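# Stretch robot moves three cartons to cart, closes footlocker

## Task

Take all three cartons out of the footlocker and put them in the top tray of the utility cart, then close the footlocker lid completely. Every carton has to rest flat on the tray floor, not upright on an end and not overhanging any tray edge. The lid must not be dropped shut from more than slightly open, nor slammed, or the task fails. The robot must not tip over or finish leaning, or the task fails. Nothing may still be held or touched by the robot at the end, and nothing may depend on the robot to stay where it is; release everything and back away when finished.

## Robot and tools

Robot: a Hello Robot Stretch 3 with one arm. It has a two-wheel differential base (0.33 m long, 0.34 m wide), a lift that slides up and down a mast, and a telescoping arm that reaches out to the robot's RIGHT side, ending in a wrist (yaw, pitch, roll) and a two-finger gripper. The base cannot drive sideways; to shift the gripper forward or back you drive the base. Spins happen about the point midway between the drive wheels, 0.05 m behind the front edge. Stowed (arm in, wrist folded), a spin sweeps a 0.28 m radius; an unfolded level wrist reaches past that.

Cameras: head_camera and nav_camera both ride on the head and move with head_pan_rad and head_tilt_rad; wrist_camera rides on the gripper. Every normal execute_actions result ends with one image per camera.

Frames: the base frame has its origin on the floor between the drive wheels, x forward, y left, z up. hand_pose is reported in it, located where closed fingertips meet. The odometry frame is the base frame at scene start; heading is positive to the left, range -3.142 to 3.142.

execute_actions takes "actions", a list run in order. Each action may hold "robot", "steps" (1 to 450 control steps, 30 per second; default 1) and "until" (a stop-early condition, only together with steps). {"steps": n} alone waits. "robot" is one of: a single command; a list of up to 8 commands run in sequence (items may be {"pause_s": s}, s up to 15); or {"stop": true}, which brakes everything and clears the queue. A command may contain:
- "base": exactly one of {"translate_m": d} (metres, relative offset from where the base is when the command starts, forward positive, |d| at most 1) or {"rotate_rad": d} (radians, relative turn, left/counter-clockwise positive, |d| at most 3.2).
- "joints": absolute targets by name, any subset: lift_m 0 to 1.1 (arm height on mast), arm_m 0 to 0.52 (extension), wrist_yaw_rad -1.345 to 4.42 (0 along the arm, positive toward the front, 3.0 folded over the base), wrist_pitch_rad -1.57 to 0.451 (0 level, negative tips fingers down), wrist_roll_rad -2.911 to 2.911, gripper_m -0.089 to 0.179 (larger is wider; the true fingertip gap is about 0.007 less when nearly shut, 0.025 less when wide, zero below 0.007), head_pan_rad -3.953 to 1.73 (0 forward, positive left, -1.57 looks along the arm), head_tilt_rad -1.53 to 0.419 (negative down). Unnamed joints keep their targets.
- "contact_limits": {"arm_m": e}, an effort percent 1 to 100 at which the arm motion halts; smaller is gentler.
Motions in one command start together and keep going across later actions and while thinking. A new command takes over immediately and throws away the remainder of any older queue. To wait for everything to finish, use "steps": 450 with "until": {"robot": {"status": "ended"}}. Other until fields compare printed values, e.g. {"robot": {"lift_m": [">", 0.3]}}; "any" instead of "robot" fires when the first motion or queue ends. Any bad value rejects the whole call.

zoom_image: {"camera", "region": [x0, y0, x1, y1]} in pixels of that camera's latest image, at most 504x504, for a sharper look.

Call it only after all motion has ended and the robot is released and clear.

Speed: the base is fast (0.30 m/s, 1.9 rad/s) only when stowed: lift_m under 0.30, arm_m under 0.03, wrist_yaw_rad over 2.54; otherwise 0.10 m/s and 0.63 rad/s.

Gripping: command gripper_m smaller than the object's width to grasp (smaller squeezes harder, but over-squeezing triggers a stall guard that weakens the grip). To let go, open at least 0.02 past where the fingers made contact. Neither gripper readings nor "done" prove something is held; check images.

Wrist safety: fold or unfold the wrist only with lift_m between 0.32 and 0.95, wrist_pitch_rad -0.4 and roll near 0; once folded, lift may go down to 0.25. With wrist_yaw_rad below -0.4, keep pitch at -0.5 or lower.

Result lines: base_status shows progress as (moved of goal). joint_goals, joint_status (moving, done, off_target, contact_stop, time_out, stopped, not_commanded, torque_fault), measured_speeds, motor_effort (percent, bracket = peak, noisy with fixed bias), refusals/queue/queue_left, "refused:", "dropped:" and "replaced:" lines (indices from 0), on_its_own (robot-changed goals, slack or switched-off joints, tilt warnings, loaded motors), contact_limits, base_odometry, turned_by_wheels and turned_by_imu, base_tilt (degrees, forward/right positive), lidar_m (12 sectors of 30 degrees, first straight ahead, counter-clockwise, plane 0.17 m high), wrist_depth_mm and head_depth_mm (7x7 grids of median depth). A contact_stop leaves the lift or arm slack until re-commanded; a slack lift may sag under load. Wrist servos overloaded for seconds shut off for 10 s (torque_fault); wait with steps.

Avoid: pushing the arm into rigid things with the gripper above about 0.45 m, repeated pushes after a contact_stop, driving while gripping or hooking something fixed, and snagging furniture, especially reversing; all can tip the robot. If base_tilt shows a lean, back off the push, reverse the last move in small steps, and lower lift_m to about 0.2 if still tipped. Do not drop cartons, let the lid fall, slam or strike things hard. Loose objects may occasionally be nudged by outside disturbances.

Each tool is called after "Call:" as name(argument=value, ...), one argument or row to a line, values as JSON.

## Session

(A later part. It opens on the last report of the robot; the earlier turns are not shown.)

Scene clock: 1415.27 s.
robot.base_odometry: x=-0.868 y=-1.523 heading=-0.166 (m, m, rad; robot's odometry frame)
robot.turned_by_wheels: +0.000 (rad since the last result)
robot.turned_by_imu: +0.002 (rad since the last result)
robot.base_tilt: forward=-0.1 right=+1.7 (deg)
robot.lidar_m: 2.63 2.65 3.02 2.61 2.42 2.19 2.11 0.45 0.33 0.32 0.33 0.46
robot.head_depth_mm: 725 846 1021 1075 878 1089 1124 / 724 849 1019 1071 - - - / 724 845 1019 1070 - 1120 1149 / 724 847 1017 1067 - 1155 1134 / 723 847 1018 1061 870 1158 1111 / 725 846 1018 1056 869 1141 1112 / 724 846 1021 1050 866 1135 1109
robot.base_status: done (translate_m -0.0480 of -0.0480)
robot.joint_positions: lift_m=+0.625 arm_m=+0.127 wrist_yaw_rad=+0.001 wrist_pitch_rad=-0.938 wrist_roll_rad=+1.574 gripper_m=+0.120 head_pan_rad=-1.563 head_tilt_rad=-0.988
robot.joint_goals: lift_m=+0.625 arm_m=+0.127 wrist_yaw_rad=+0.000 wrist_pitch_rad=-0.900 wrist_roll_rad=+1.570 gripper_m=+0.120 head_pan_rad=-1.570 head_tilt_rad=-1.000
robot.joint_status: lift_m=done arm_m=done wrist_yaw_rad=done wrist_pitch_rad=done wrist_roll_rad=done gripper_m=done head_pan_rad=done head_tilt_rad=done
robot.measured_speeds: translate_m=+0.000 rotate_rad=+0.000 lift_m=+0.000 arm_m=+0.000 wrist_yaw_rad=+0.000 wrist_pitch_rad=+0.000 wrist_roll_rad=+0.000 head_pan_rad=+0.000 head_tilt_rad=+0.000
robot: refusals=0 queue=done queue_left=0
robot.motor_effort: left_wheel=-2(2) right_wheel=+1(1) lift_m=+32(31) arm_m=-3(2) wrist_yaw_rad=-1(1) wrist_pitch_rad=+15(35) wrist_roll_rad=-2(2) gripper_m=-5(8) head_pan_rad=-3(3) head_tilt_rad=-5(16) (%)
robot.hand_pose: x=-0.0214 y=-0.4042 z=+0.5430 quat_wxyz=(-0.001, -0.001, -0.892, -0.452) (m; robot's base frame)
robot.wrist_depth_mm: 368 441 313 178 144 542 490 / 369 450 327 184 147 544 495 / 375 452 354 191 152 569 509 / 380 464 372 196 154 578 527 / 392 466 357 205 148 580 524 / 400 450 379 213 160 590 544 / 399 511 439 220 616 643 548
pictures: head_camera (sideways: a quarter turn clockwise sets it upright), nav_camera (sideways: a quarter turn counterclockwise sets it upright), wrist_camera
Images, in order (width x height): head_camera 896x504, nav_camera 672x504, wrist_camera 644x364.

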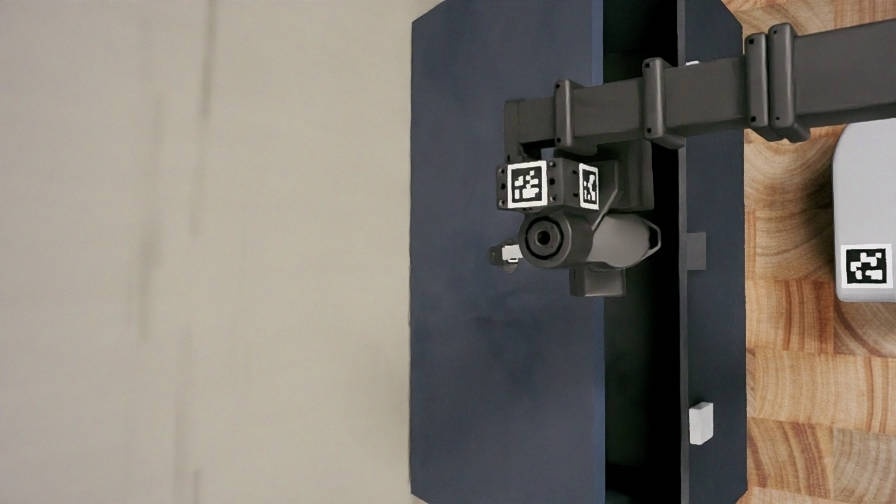

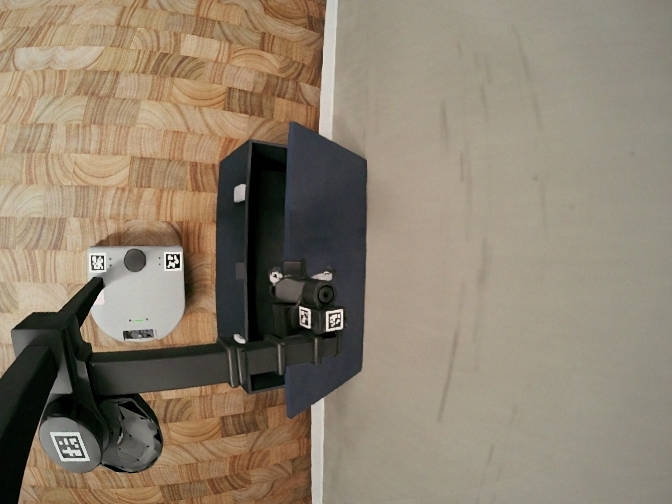

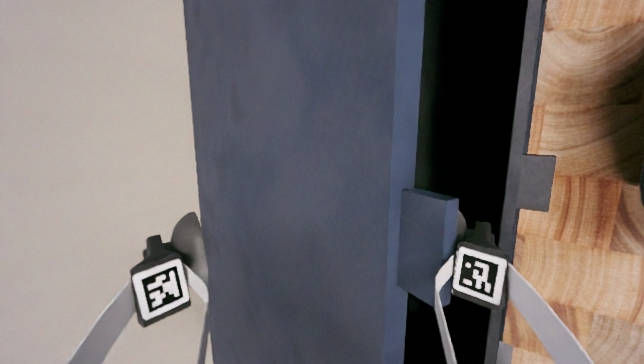

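Call:
execute_actions(
  actions=[
    {"robot":[{"joints":{"arm_m":0.107,"lift_m":0.571,"head_tilt_rad":-1.15}},{"joints":{"arm_m":0.095,"lift_m":0.53}},{"joints":{"arm_m":0.089,"lift_m":0.496}}],"steps":400,"until":{"robot":{"status":"ended"}}},
  ],
)

Scene clock: 1432.10 s.
robot.base_odometry: x=-0.868 y=-1.523 heading=-0.166 (m, m, rad; robot's odometry frame)
robot.turned_by_wheels: +0.000 (rad since the last result)
robot.turned_by_imu: +0.001 (rad since the last result)
robot.base_tilt: forward=+0.0 right=+1.7 (deg)
robot.lidar_m: 2.63 2.65 3.02 2.61 2.42 2.17 2.11 0.45 0.33 0.32 0.33 0.46
robot.head_depth_mm: 791 955 1106 983 1068 1194 1119 / 793 952 1101 981 1065 1198 - / 794 957 1102 981 - 1222 - / 794 959 1098 980 1156 1216 - / 795 961 1093 975 1049 1180 1104 / 792 956 1087 972 1055 1180 1093 / 792 958 1090 969 1038 1182 1093
robot.base_status: done (translate_m -0.0480 of -0.0480)
robot.joint_positions: lift_m=+0.496 arm_m=+0.089 wrist_yaw_rad=+0.001 wrist_pitch_rad=-0.933 wrist_roll_rad=+1.574 gripper_m=+0.120 head_pan_rad=-1.563 head_tilt_rad=-1.136
robot.joint_goals: lift_m=+0.496 arm_m=+0.089 wrist_yaw_rad=+0.000 wrist_pitch_rad=-0.900 wrist_roll_rad=+1.570 gripper_m=+0.120 head_pan_rad=-1.570 head_tilt_rad=-1.150
robot.joint_status: lift_m=done arm_m=done wrist_yaw_rad=done wrist_pitch_rad=done wrist_roll_rad=done gripper_m=done head_pan_rad=done head_tilt_rad=done
robot.measured_speeds: translate_m=+0.000 rotate_rad=+0.000 lift_m=+0.000 arm_m=+0.000 wrist_yaw_rad=+0.000 wrist_pitch_rad=+0.000 wrist_roll_rad=+0.000 head_pan_rad=+0.000 head_tilt_rad=+0.000
robot: refusals=0 queue=done queue_left=0
robot.motor_effort: left_wheel=-2(2) right_wheel=+0(1) lift_m=+33(31) arm_m=-3(4) wrist_yaw_rad=-1(1) wrist_pitch_rad=+13(15) wrist_roll_rad=-2(2) gripper_m=-4(4) head_pan_rad=-3(3) head_tilt_rad=-5(20) (%)
robot.hand_pose: x=-0.0214 y=-0.3673 z=+0.4146 quat_wxyz=(-0.001, +0.000, -0.893, -0.450) (m; robot's base frame)
robot.wrist_depth_mm: 390 291 199 153 136 368 395 / 404 306 210 158 142 428 406 / 415 332 218 163 196 442 408 / 416 354 227 169 148 463 421 / 418 408 230 175 145 479 429 / 426 476 243 181 154 477 441 / 424 413 261 188 227 510 442
pictures: head_camera (sideways: a quarter turn clockwise sets it upright), nav_camera (sideways: a quarter turn counterclockwise sets it upright), wrist_camera
Images, in order (width x height): head_camera 896x504, nav_camera 672x504, wrist_camera 644x364.

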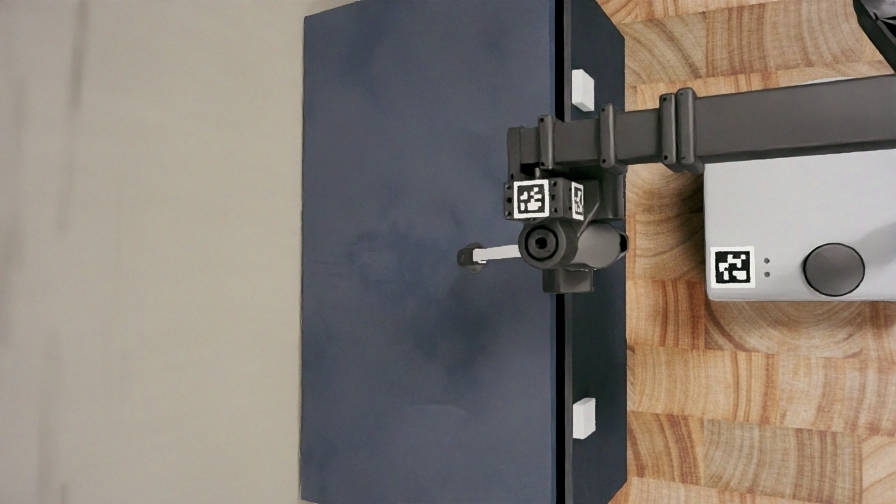

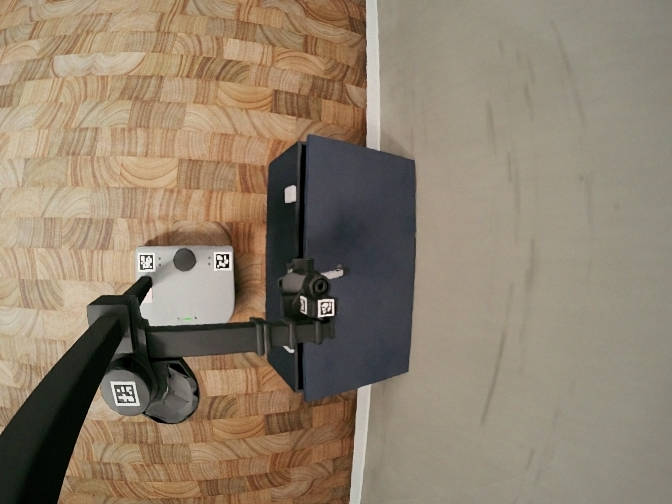

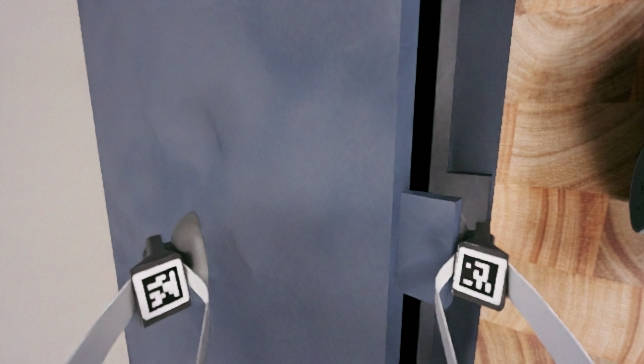

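Call:
execute_actions(
  actions=[
    {"robot":[{"joints":{"arm_m":0.085,"lift_m":0.465}},{"joints":{"arm_m":0.082,"lift_m":0.45}}],"steps":400,"until":{"robot":{"status":"ended"}}},
  ],
)

Call:
zoom_image(
  camera="wrist_camera",
  region=[340,100,560,340],
)

Scene clock: 1440.83 s.
robot.base_odometry: x=-0.868 y=-1.523 heading=-0.166 (m, m, rad; robot's odometry frame)
robot.turned_by_wheels: +0.000 (rad since the last result)
robot.turned_by_imu: +0.000 (rad since the last result)
robot.base_tilt: forward=-0.1 right=+1.7 (deg)
robot.lidar_m: 2.63 2.65 3.04 2.61 2.41 2.18 2.12 0.45 0.33 0.32 0.33 0.46
robot.head_depth_mm: 795 962 1115 1003 987 1200 1121 / 792 958 1107 1000 960 1204 - / 792 963 1109 992 - 1217 - / 793 958 1100 995 936 1213 - / 795 960 1096 994 971 1187 1101 / 795 957 1095 988 968 1185 1099 / 796 961 1088 986 963 1179 1094
robot.base_status: done (translate_m -0.0480 of -0.0480)
robot.joint_positions: lift_m=+0.471 arm_m=+0.085 wrist_yaw_rad=+0.001 wrist_pitch_rad=-0.946 wrist_roll_rad=+1.574 gripper_m=+0.120 head_pan_rad=-1.563 head_tilt_rad=-1.137
robot.joint_goals: lift_m=+0.471 arm_m=+0.085 wrist_yaw_rad=+0.000 wrist_pitch_rad=-0.900 wrist_roll_rad=+1.570 gripper_m=+0.120 head_pan_rad=-1.570 head_tilt_rad=-1.150
robot.joint_status: lift_m=contact_stop arm_m=done wrist_yaw_rad=done wrist_pitch_rad=done wrist_roll_rad=done gripper_m=done head_pan_rad=done head_tilt_rad=done
robot.measured_speeds: translate_m=+0.000 rotate_rad=+0.000 lift_m=+0.001 arm_m=+0.000 wrist_yaw_rad=+0.000 wrist_pitch_rad=+0.000 wrist_roll_rad=+0.000 head_pan_rad=+0.000 head_tilt_rad=+0.000
robot: refusals=0 queue=dropped queue_left=0
robot.on_its_own: lift_m is slack since a contact_stop, until your next command for it (your +0.465 is given up)
robot.motor_effort: left_wheel=-2(3) right_wheel=+1(5) lift_m=+39(38) arm_m=+2(1) wrist_yaw_rad=-2(2) wrist_pitch_rad=+19(22) wrist_roll_rad=-2(2) gripper_m=-2(4) head_pan_rad=-3(3) head_tilt_rad=-5(7) (%)
robot.hand_pose: x=-0.0213 y=-0.3599 z=+0.3880 quat_wxyz=(-0.001, +0.000, -0.890, -0.456) (m; robot's base frame)
robot.wrist_depth_mm: 371 249 183 145 166 405 374 / 380 262 191 150 173 415 389 / 392 278 198 155 182 429 400 / 410 299 209 160 176 440 407 / 421 335 210 165 145 456 415 / 429 398 222 173 150 451 422 / 436 347 234 178 212 493 428
pictures: head_camera (sideways: a quarter turn clockwise sets it upright), nav_camera (sideways: a quarter turn counterclockwise sets it upright), wrist_camera
dropped: robot: command 0 of its queue: lift_m: contact_stop
Images, in order (width x height): head_camera 896x504, nav_camera 672x504, wrist_camera 644x364.

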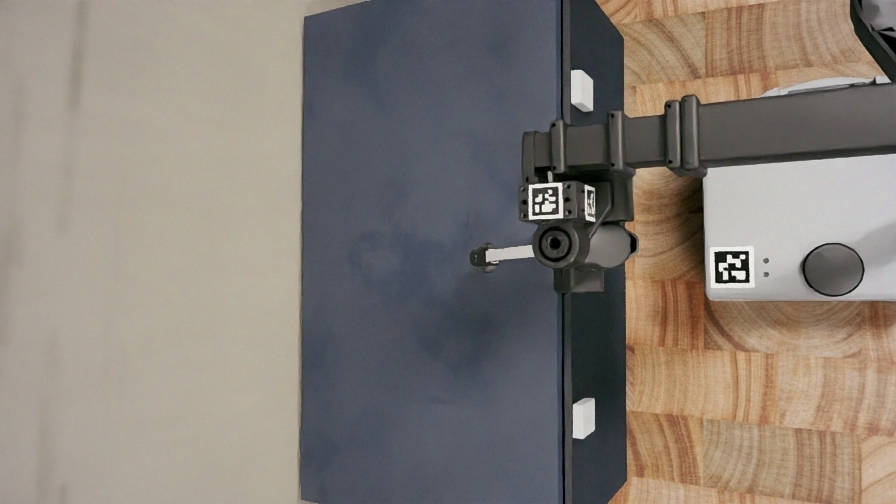

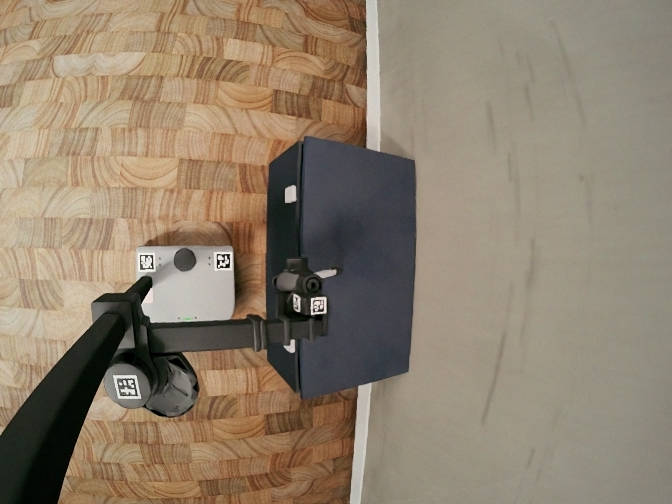

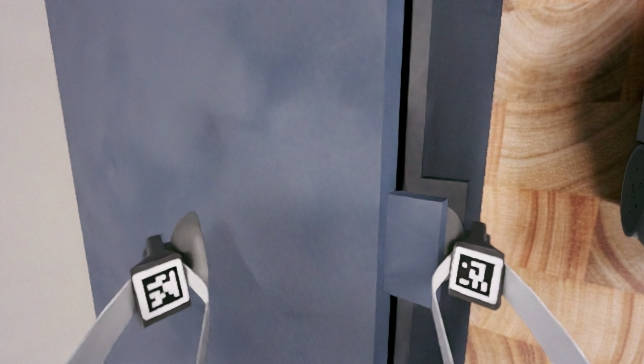

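Region (340, 100, 560, 340) of wrist_camera's 644x364 image, scaled by 2.100; it fills the left 462 columns of this view, and the rest is white.

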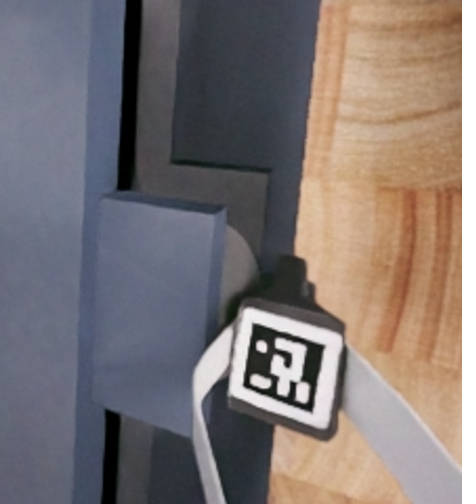

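Call:
execute_actions(
  actions=[
    {"robot":[{"joints":{"arm_m":0.078,"lift_m":0.473}},{"joints":{"arm_m":0.072}},{"joints":{"arm_m":0.066}},{"joints":{"arm_m":0.061}}],"steps":400,"until":{"robot":{"status":"ended"}}},
  ],
)

Call:
zoom_image(
  camera="wrist_camera",
  region=[340,100,560,340],
)

Scene clock: 1454.23 s.
robot.base_odometry: x=-0.868 y=-1.523 heading=-0.166 (m, m, rad; robot's odometry frame)
robot.turned_by_wheels: +0.000 (rad since the last result)
robot.turned_by_imu: +0.001 (rad since the last result)
robot.base_tilt: forward=+0.0 right=+1.6 (deg)
robot.lidar_m: 2.64 2.65 3.02 2.61 2.42 2.18 2.12 0.45 0.33 0.32 0.33 0.46
robot.head_depth_mm: 795 963 1119 1032 989 1196 1129 / 797 959 1114 1029 975 1204 - / 793 957 1111 1025 966 - - / 795 958 1108 1025 962 1217 - / 795 959 1100 1018 967 1183 1103 / 793 957 1097 1018 966 1184 1096 / 794 960 1097 1010 963 1180 1095
robot.base_status: done (translate_m -0.0480 of -0.0480)
robot.joint_positions: lift_m=+0.473 arm_m=+0.061 wrist_yaw_rad=+0.001 wrist_pitch_rad=-0.913 wrist_roll_rad=+1.574 gripper_m=+0.120 head_pan_rad=-1.563 head_tilt_rad=-1.137
robot.joint_goals: lift_m=+0.473 arm_m=+0.061 wrist_yaw_rad=+0.000 wrist_pitch_rad=-0.900 wrist_roll_rad=+1.570 gripper_m=+0.120 head_pan_rad=-1.570 head_tilt_rad=-1.150
robot.joint_status: lift_m=done arm_m=done wrist_yaw_rad=done wrist_pitch_rad=done wrist_roll_rad=done gripper_m=done head_pan_rad=done head_tilt_rad=done
robot.measured_speeds: translate_m=+0.000 rotate_rad=+0.000 lift_m=+0.000 arm_m=+0.000 wrist_yaw_rad=+0.000 wrist_pitch_rad=+0.000 wrist_roll_rad=+0.000 head_pan_rad=+0.000 head_tilt_rad=+0.000
robot: refusals=0 queue=done queue_left=0
robot.motor_effort: left_wheel=-2(3) right_wheel=+0(1) lift_m=+52(53) arm_m=-3(4) wrist_yaw_rad=-1(2) wrist_pitch_rad=+5(19) wrist_roll_rad=-2(2) gripper_m=-2(2) head_pan_rad=-3(3) head_tilt_rad=-6(6) (%)
robot.hand_pose: x=-0.0213 y=-0.3437 z=+0.3937 quat_wxyz=(-0.001, +0.000, -0.898, -0.441) (m; robot's base frame)
robot.wrist_depth_mm: 391 307 234 190 185 407 375 / 408 321 244 197 195 424 383 / 425 336 252 204 204 431 395 / 432 364 267 211 187 451 414 / 437 393 270 218 190 461 415 / 446 470 282 227 223 464 417 / 450 419 296 234 256 503 415
pictures: head_camera (sideways: a quarter turn clockwise sets it upright), nav_camera (sideways: a quarter turn counterclockwise sets it upright), wrist_camera
Images, in order (width x height): head_camera 896x504, nav_camera 672x504, wrist_camera 644x364.

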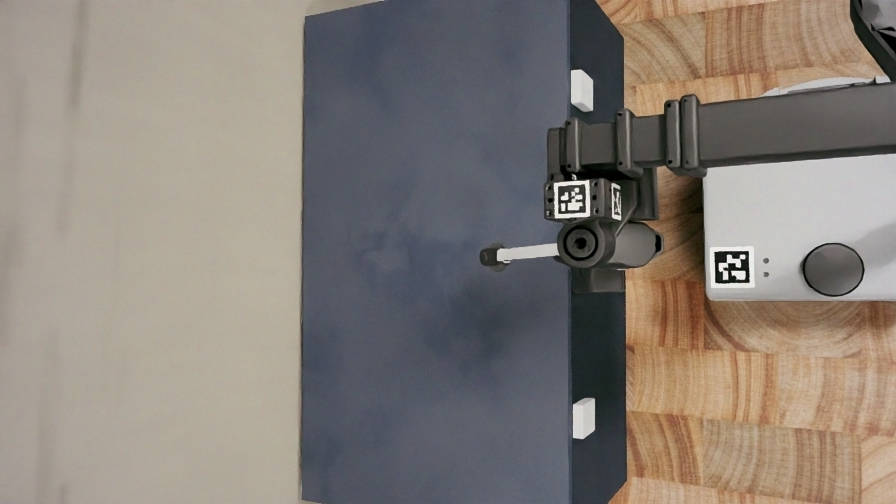

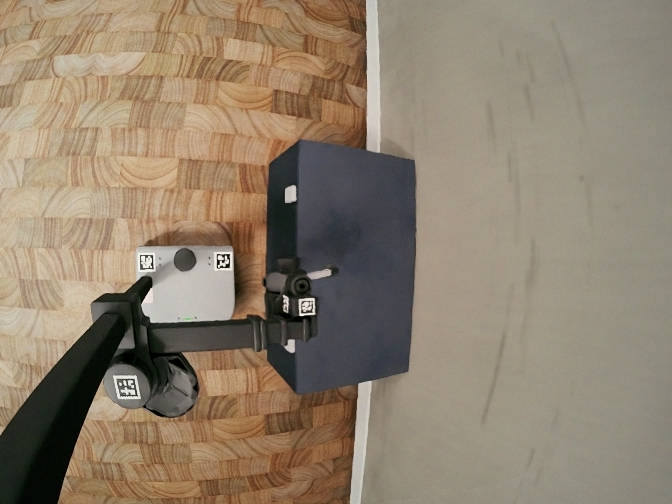

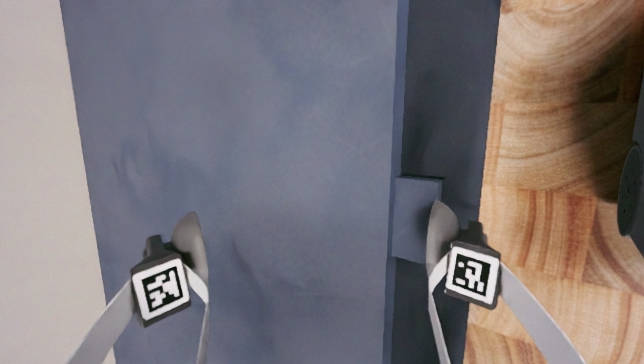

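Region (340, 100, 560, 340) of wrist_camera's 644x364 image, scaled by 2.100; it fills the left 462 columns of this view, and the rest is white.

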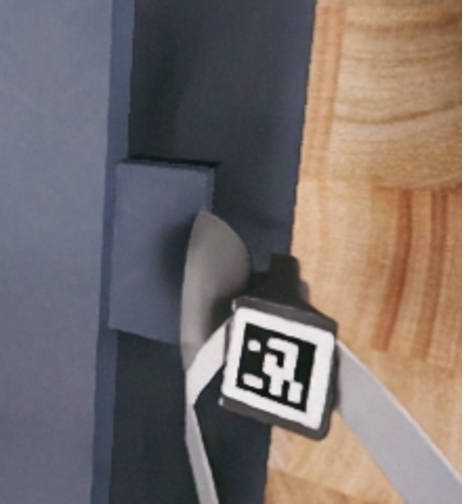

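Closed. Move clear.

Call:
execute_actions(
  actions=[
    {"robot":{"joints":{"arm_m":0.0,"lift_m":0.6,"wrist_pitch_rad":-1.3}},"steps":200,"until":{"robot":{"status":"ended"}}},
  ],
)

Call:
finished_scene(
  scene=1,
)

Scene clock: 1460.77 s.
robot.base_odometry: x=-0.868 y=-1.523 heading=-0.166 (m, m, rad; robot's odometry frame)
robot.turned_by_wheels: +0.000 (rad since the last result)
robot.turned_by_imu: +0.001 (rad since the last result)
robot.base_tilt: forward=-0.1 right=+1.6 (deg)
robot.lidar_m: 2.63 2.65 3.03 2.60 2.42 2.18 2.12 0.45 0.33 0.32 0.33 0.46
robot.head_depth_mm: 793 958 1117 1030 987 1203 1113 / 794 958 1118 1028 965 - - / 793 960 1108 1024 962 - - / 794 960 1108 1018 958 - - / 792 960 1108 1021 969 1189 1103 / 793 956 1105 1015 966 1187 1097 / 794 959 1099 1013 962 1180 1098
robot.base_status: done (translate_m -0.0480 of -0.0480)
robot.joint_positions: lift_m=+0.600 arm_m=+0.000 wrist_yaw_rad=+0.001 wrist_pitch_rad=-1.298 wrist_roll_rad=+1.574 gripper_m=+0.120 head_pan_rad=-1.563 head_tilt_rad=-1.137
robot.joint_goals: lift_m=+0.600 arm_m=+0.000 wrist_yaw_rad=+0.000 wrist_pitch_rad=-1.300 wrist_roll_rad=+1.570 gripper_m=+0.120 head_pan_rad=-1.570 head_tilt_rad=-1.150
robot.joint_status: lift_m=done arm_m=done wrist_yaw_rad=done wrist_pitch_rad=done wrist_roll_rad=done gripper_m=done head_pan_rad=done head_tilt_rad=done
robot.measured_speeds: translate_m=+0.000 rotate_rad=+0.000 lift_m=+0.000 arm_m=+0.000 wrist_yaw_rad=+0.000 wrist_pitch_rad=+0.000 wrist_roll_rad=+0.000 head_pan_rad=+0.000 head_tilt_rad=+0.000
robot: refusals=0 queue=done queue_left=0
robot.motor_effort: left_wheel=-2(2) right_wheel=+0(1) lift_m=+53(59) arm_m=-3(1) wrist_yaw_rad=-2(2) wrist_pitch_rad=-1(5) wrist_roll_rad=-2(2) gripper_m=+1(1) head_pan_rad=-3(3) head_tilt_rad=-6(5) (%)
robot.hand_pose: x=-0.0215 y=-0.1908 z=+0.4849 quat_wxyz=(-0.001, -0.001, -0.796, -0.605) (m; robot's base frame)
robot.wrist_depth_mm: 333 310 324 594 581 - - / 346 327 330 616 - - - / 361 333 336 633 - - - / 375 349 327 645 - - - / 397 366 369 674 649 603 573 / 414 382 379 690 686 611 589 / 430 386 376 751 695 646 627
pictures: head_camera (sideways: a quarter turn clockwise sets it upright), nav_camera (sideways: a quarter turn counterclockwise sets it upright), wrist_camera
Images, in order (width x height): head_camera 896x504, nav_camera 672x504, wrist_camera 644x364.

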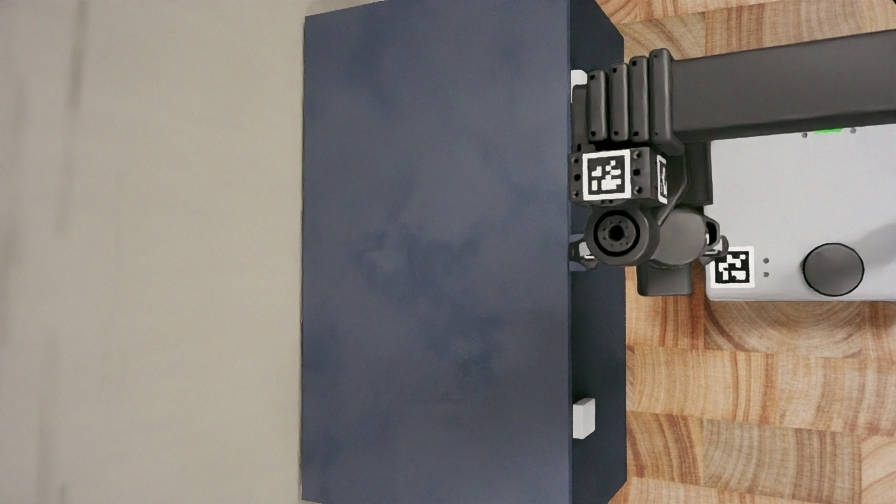

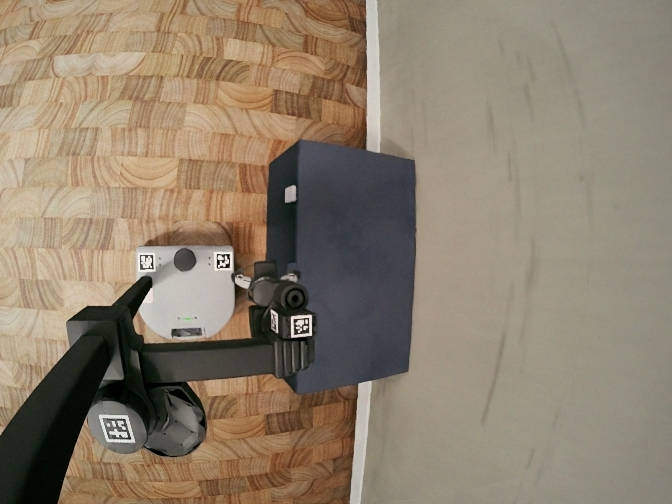

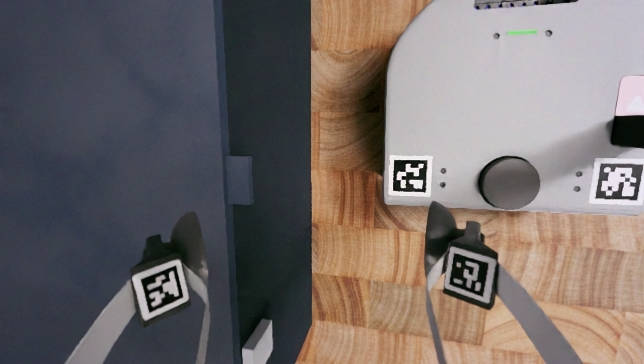

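The scene is finished: the task was done.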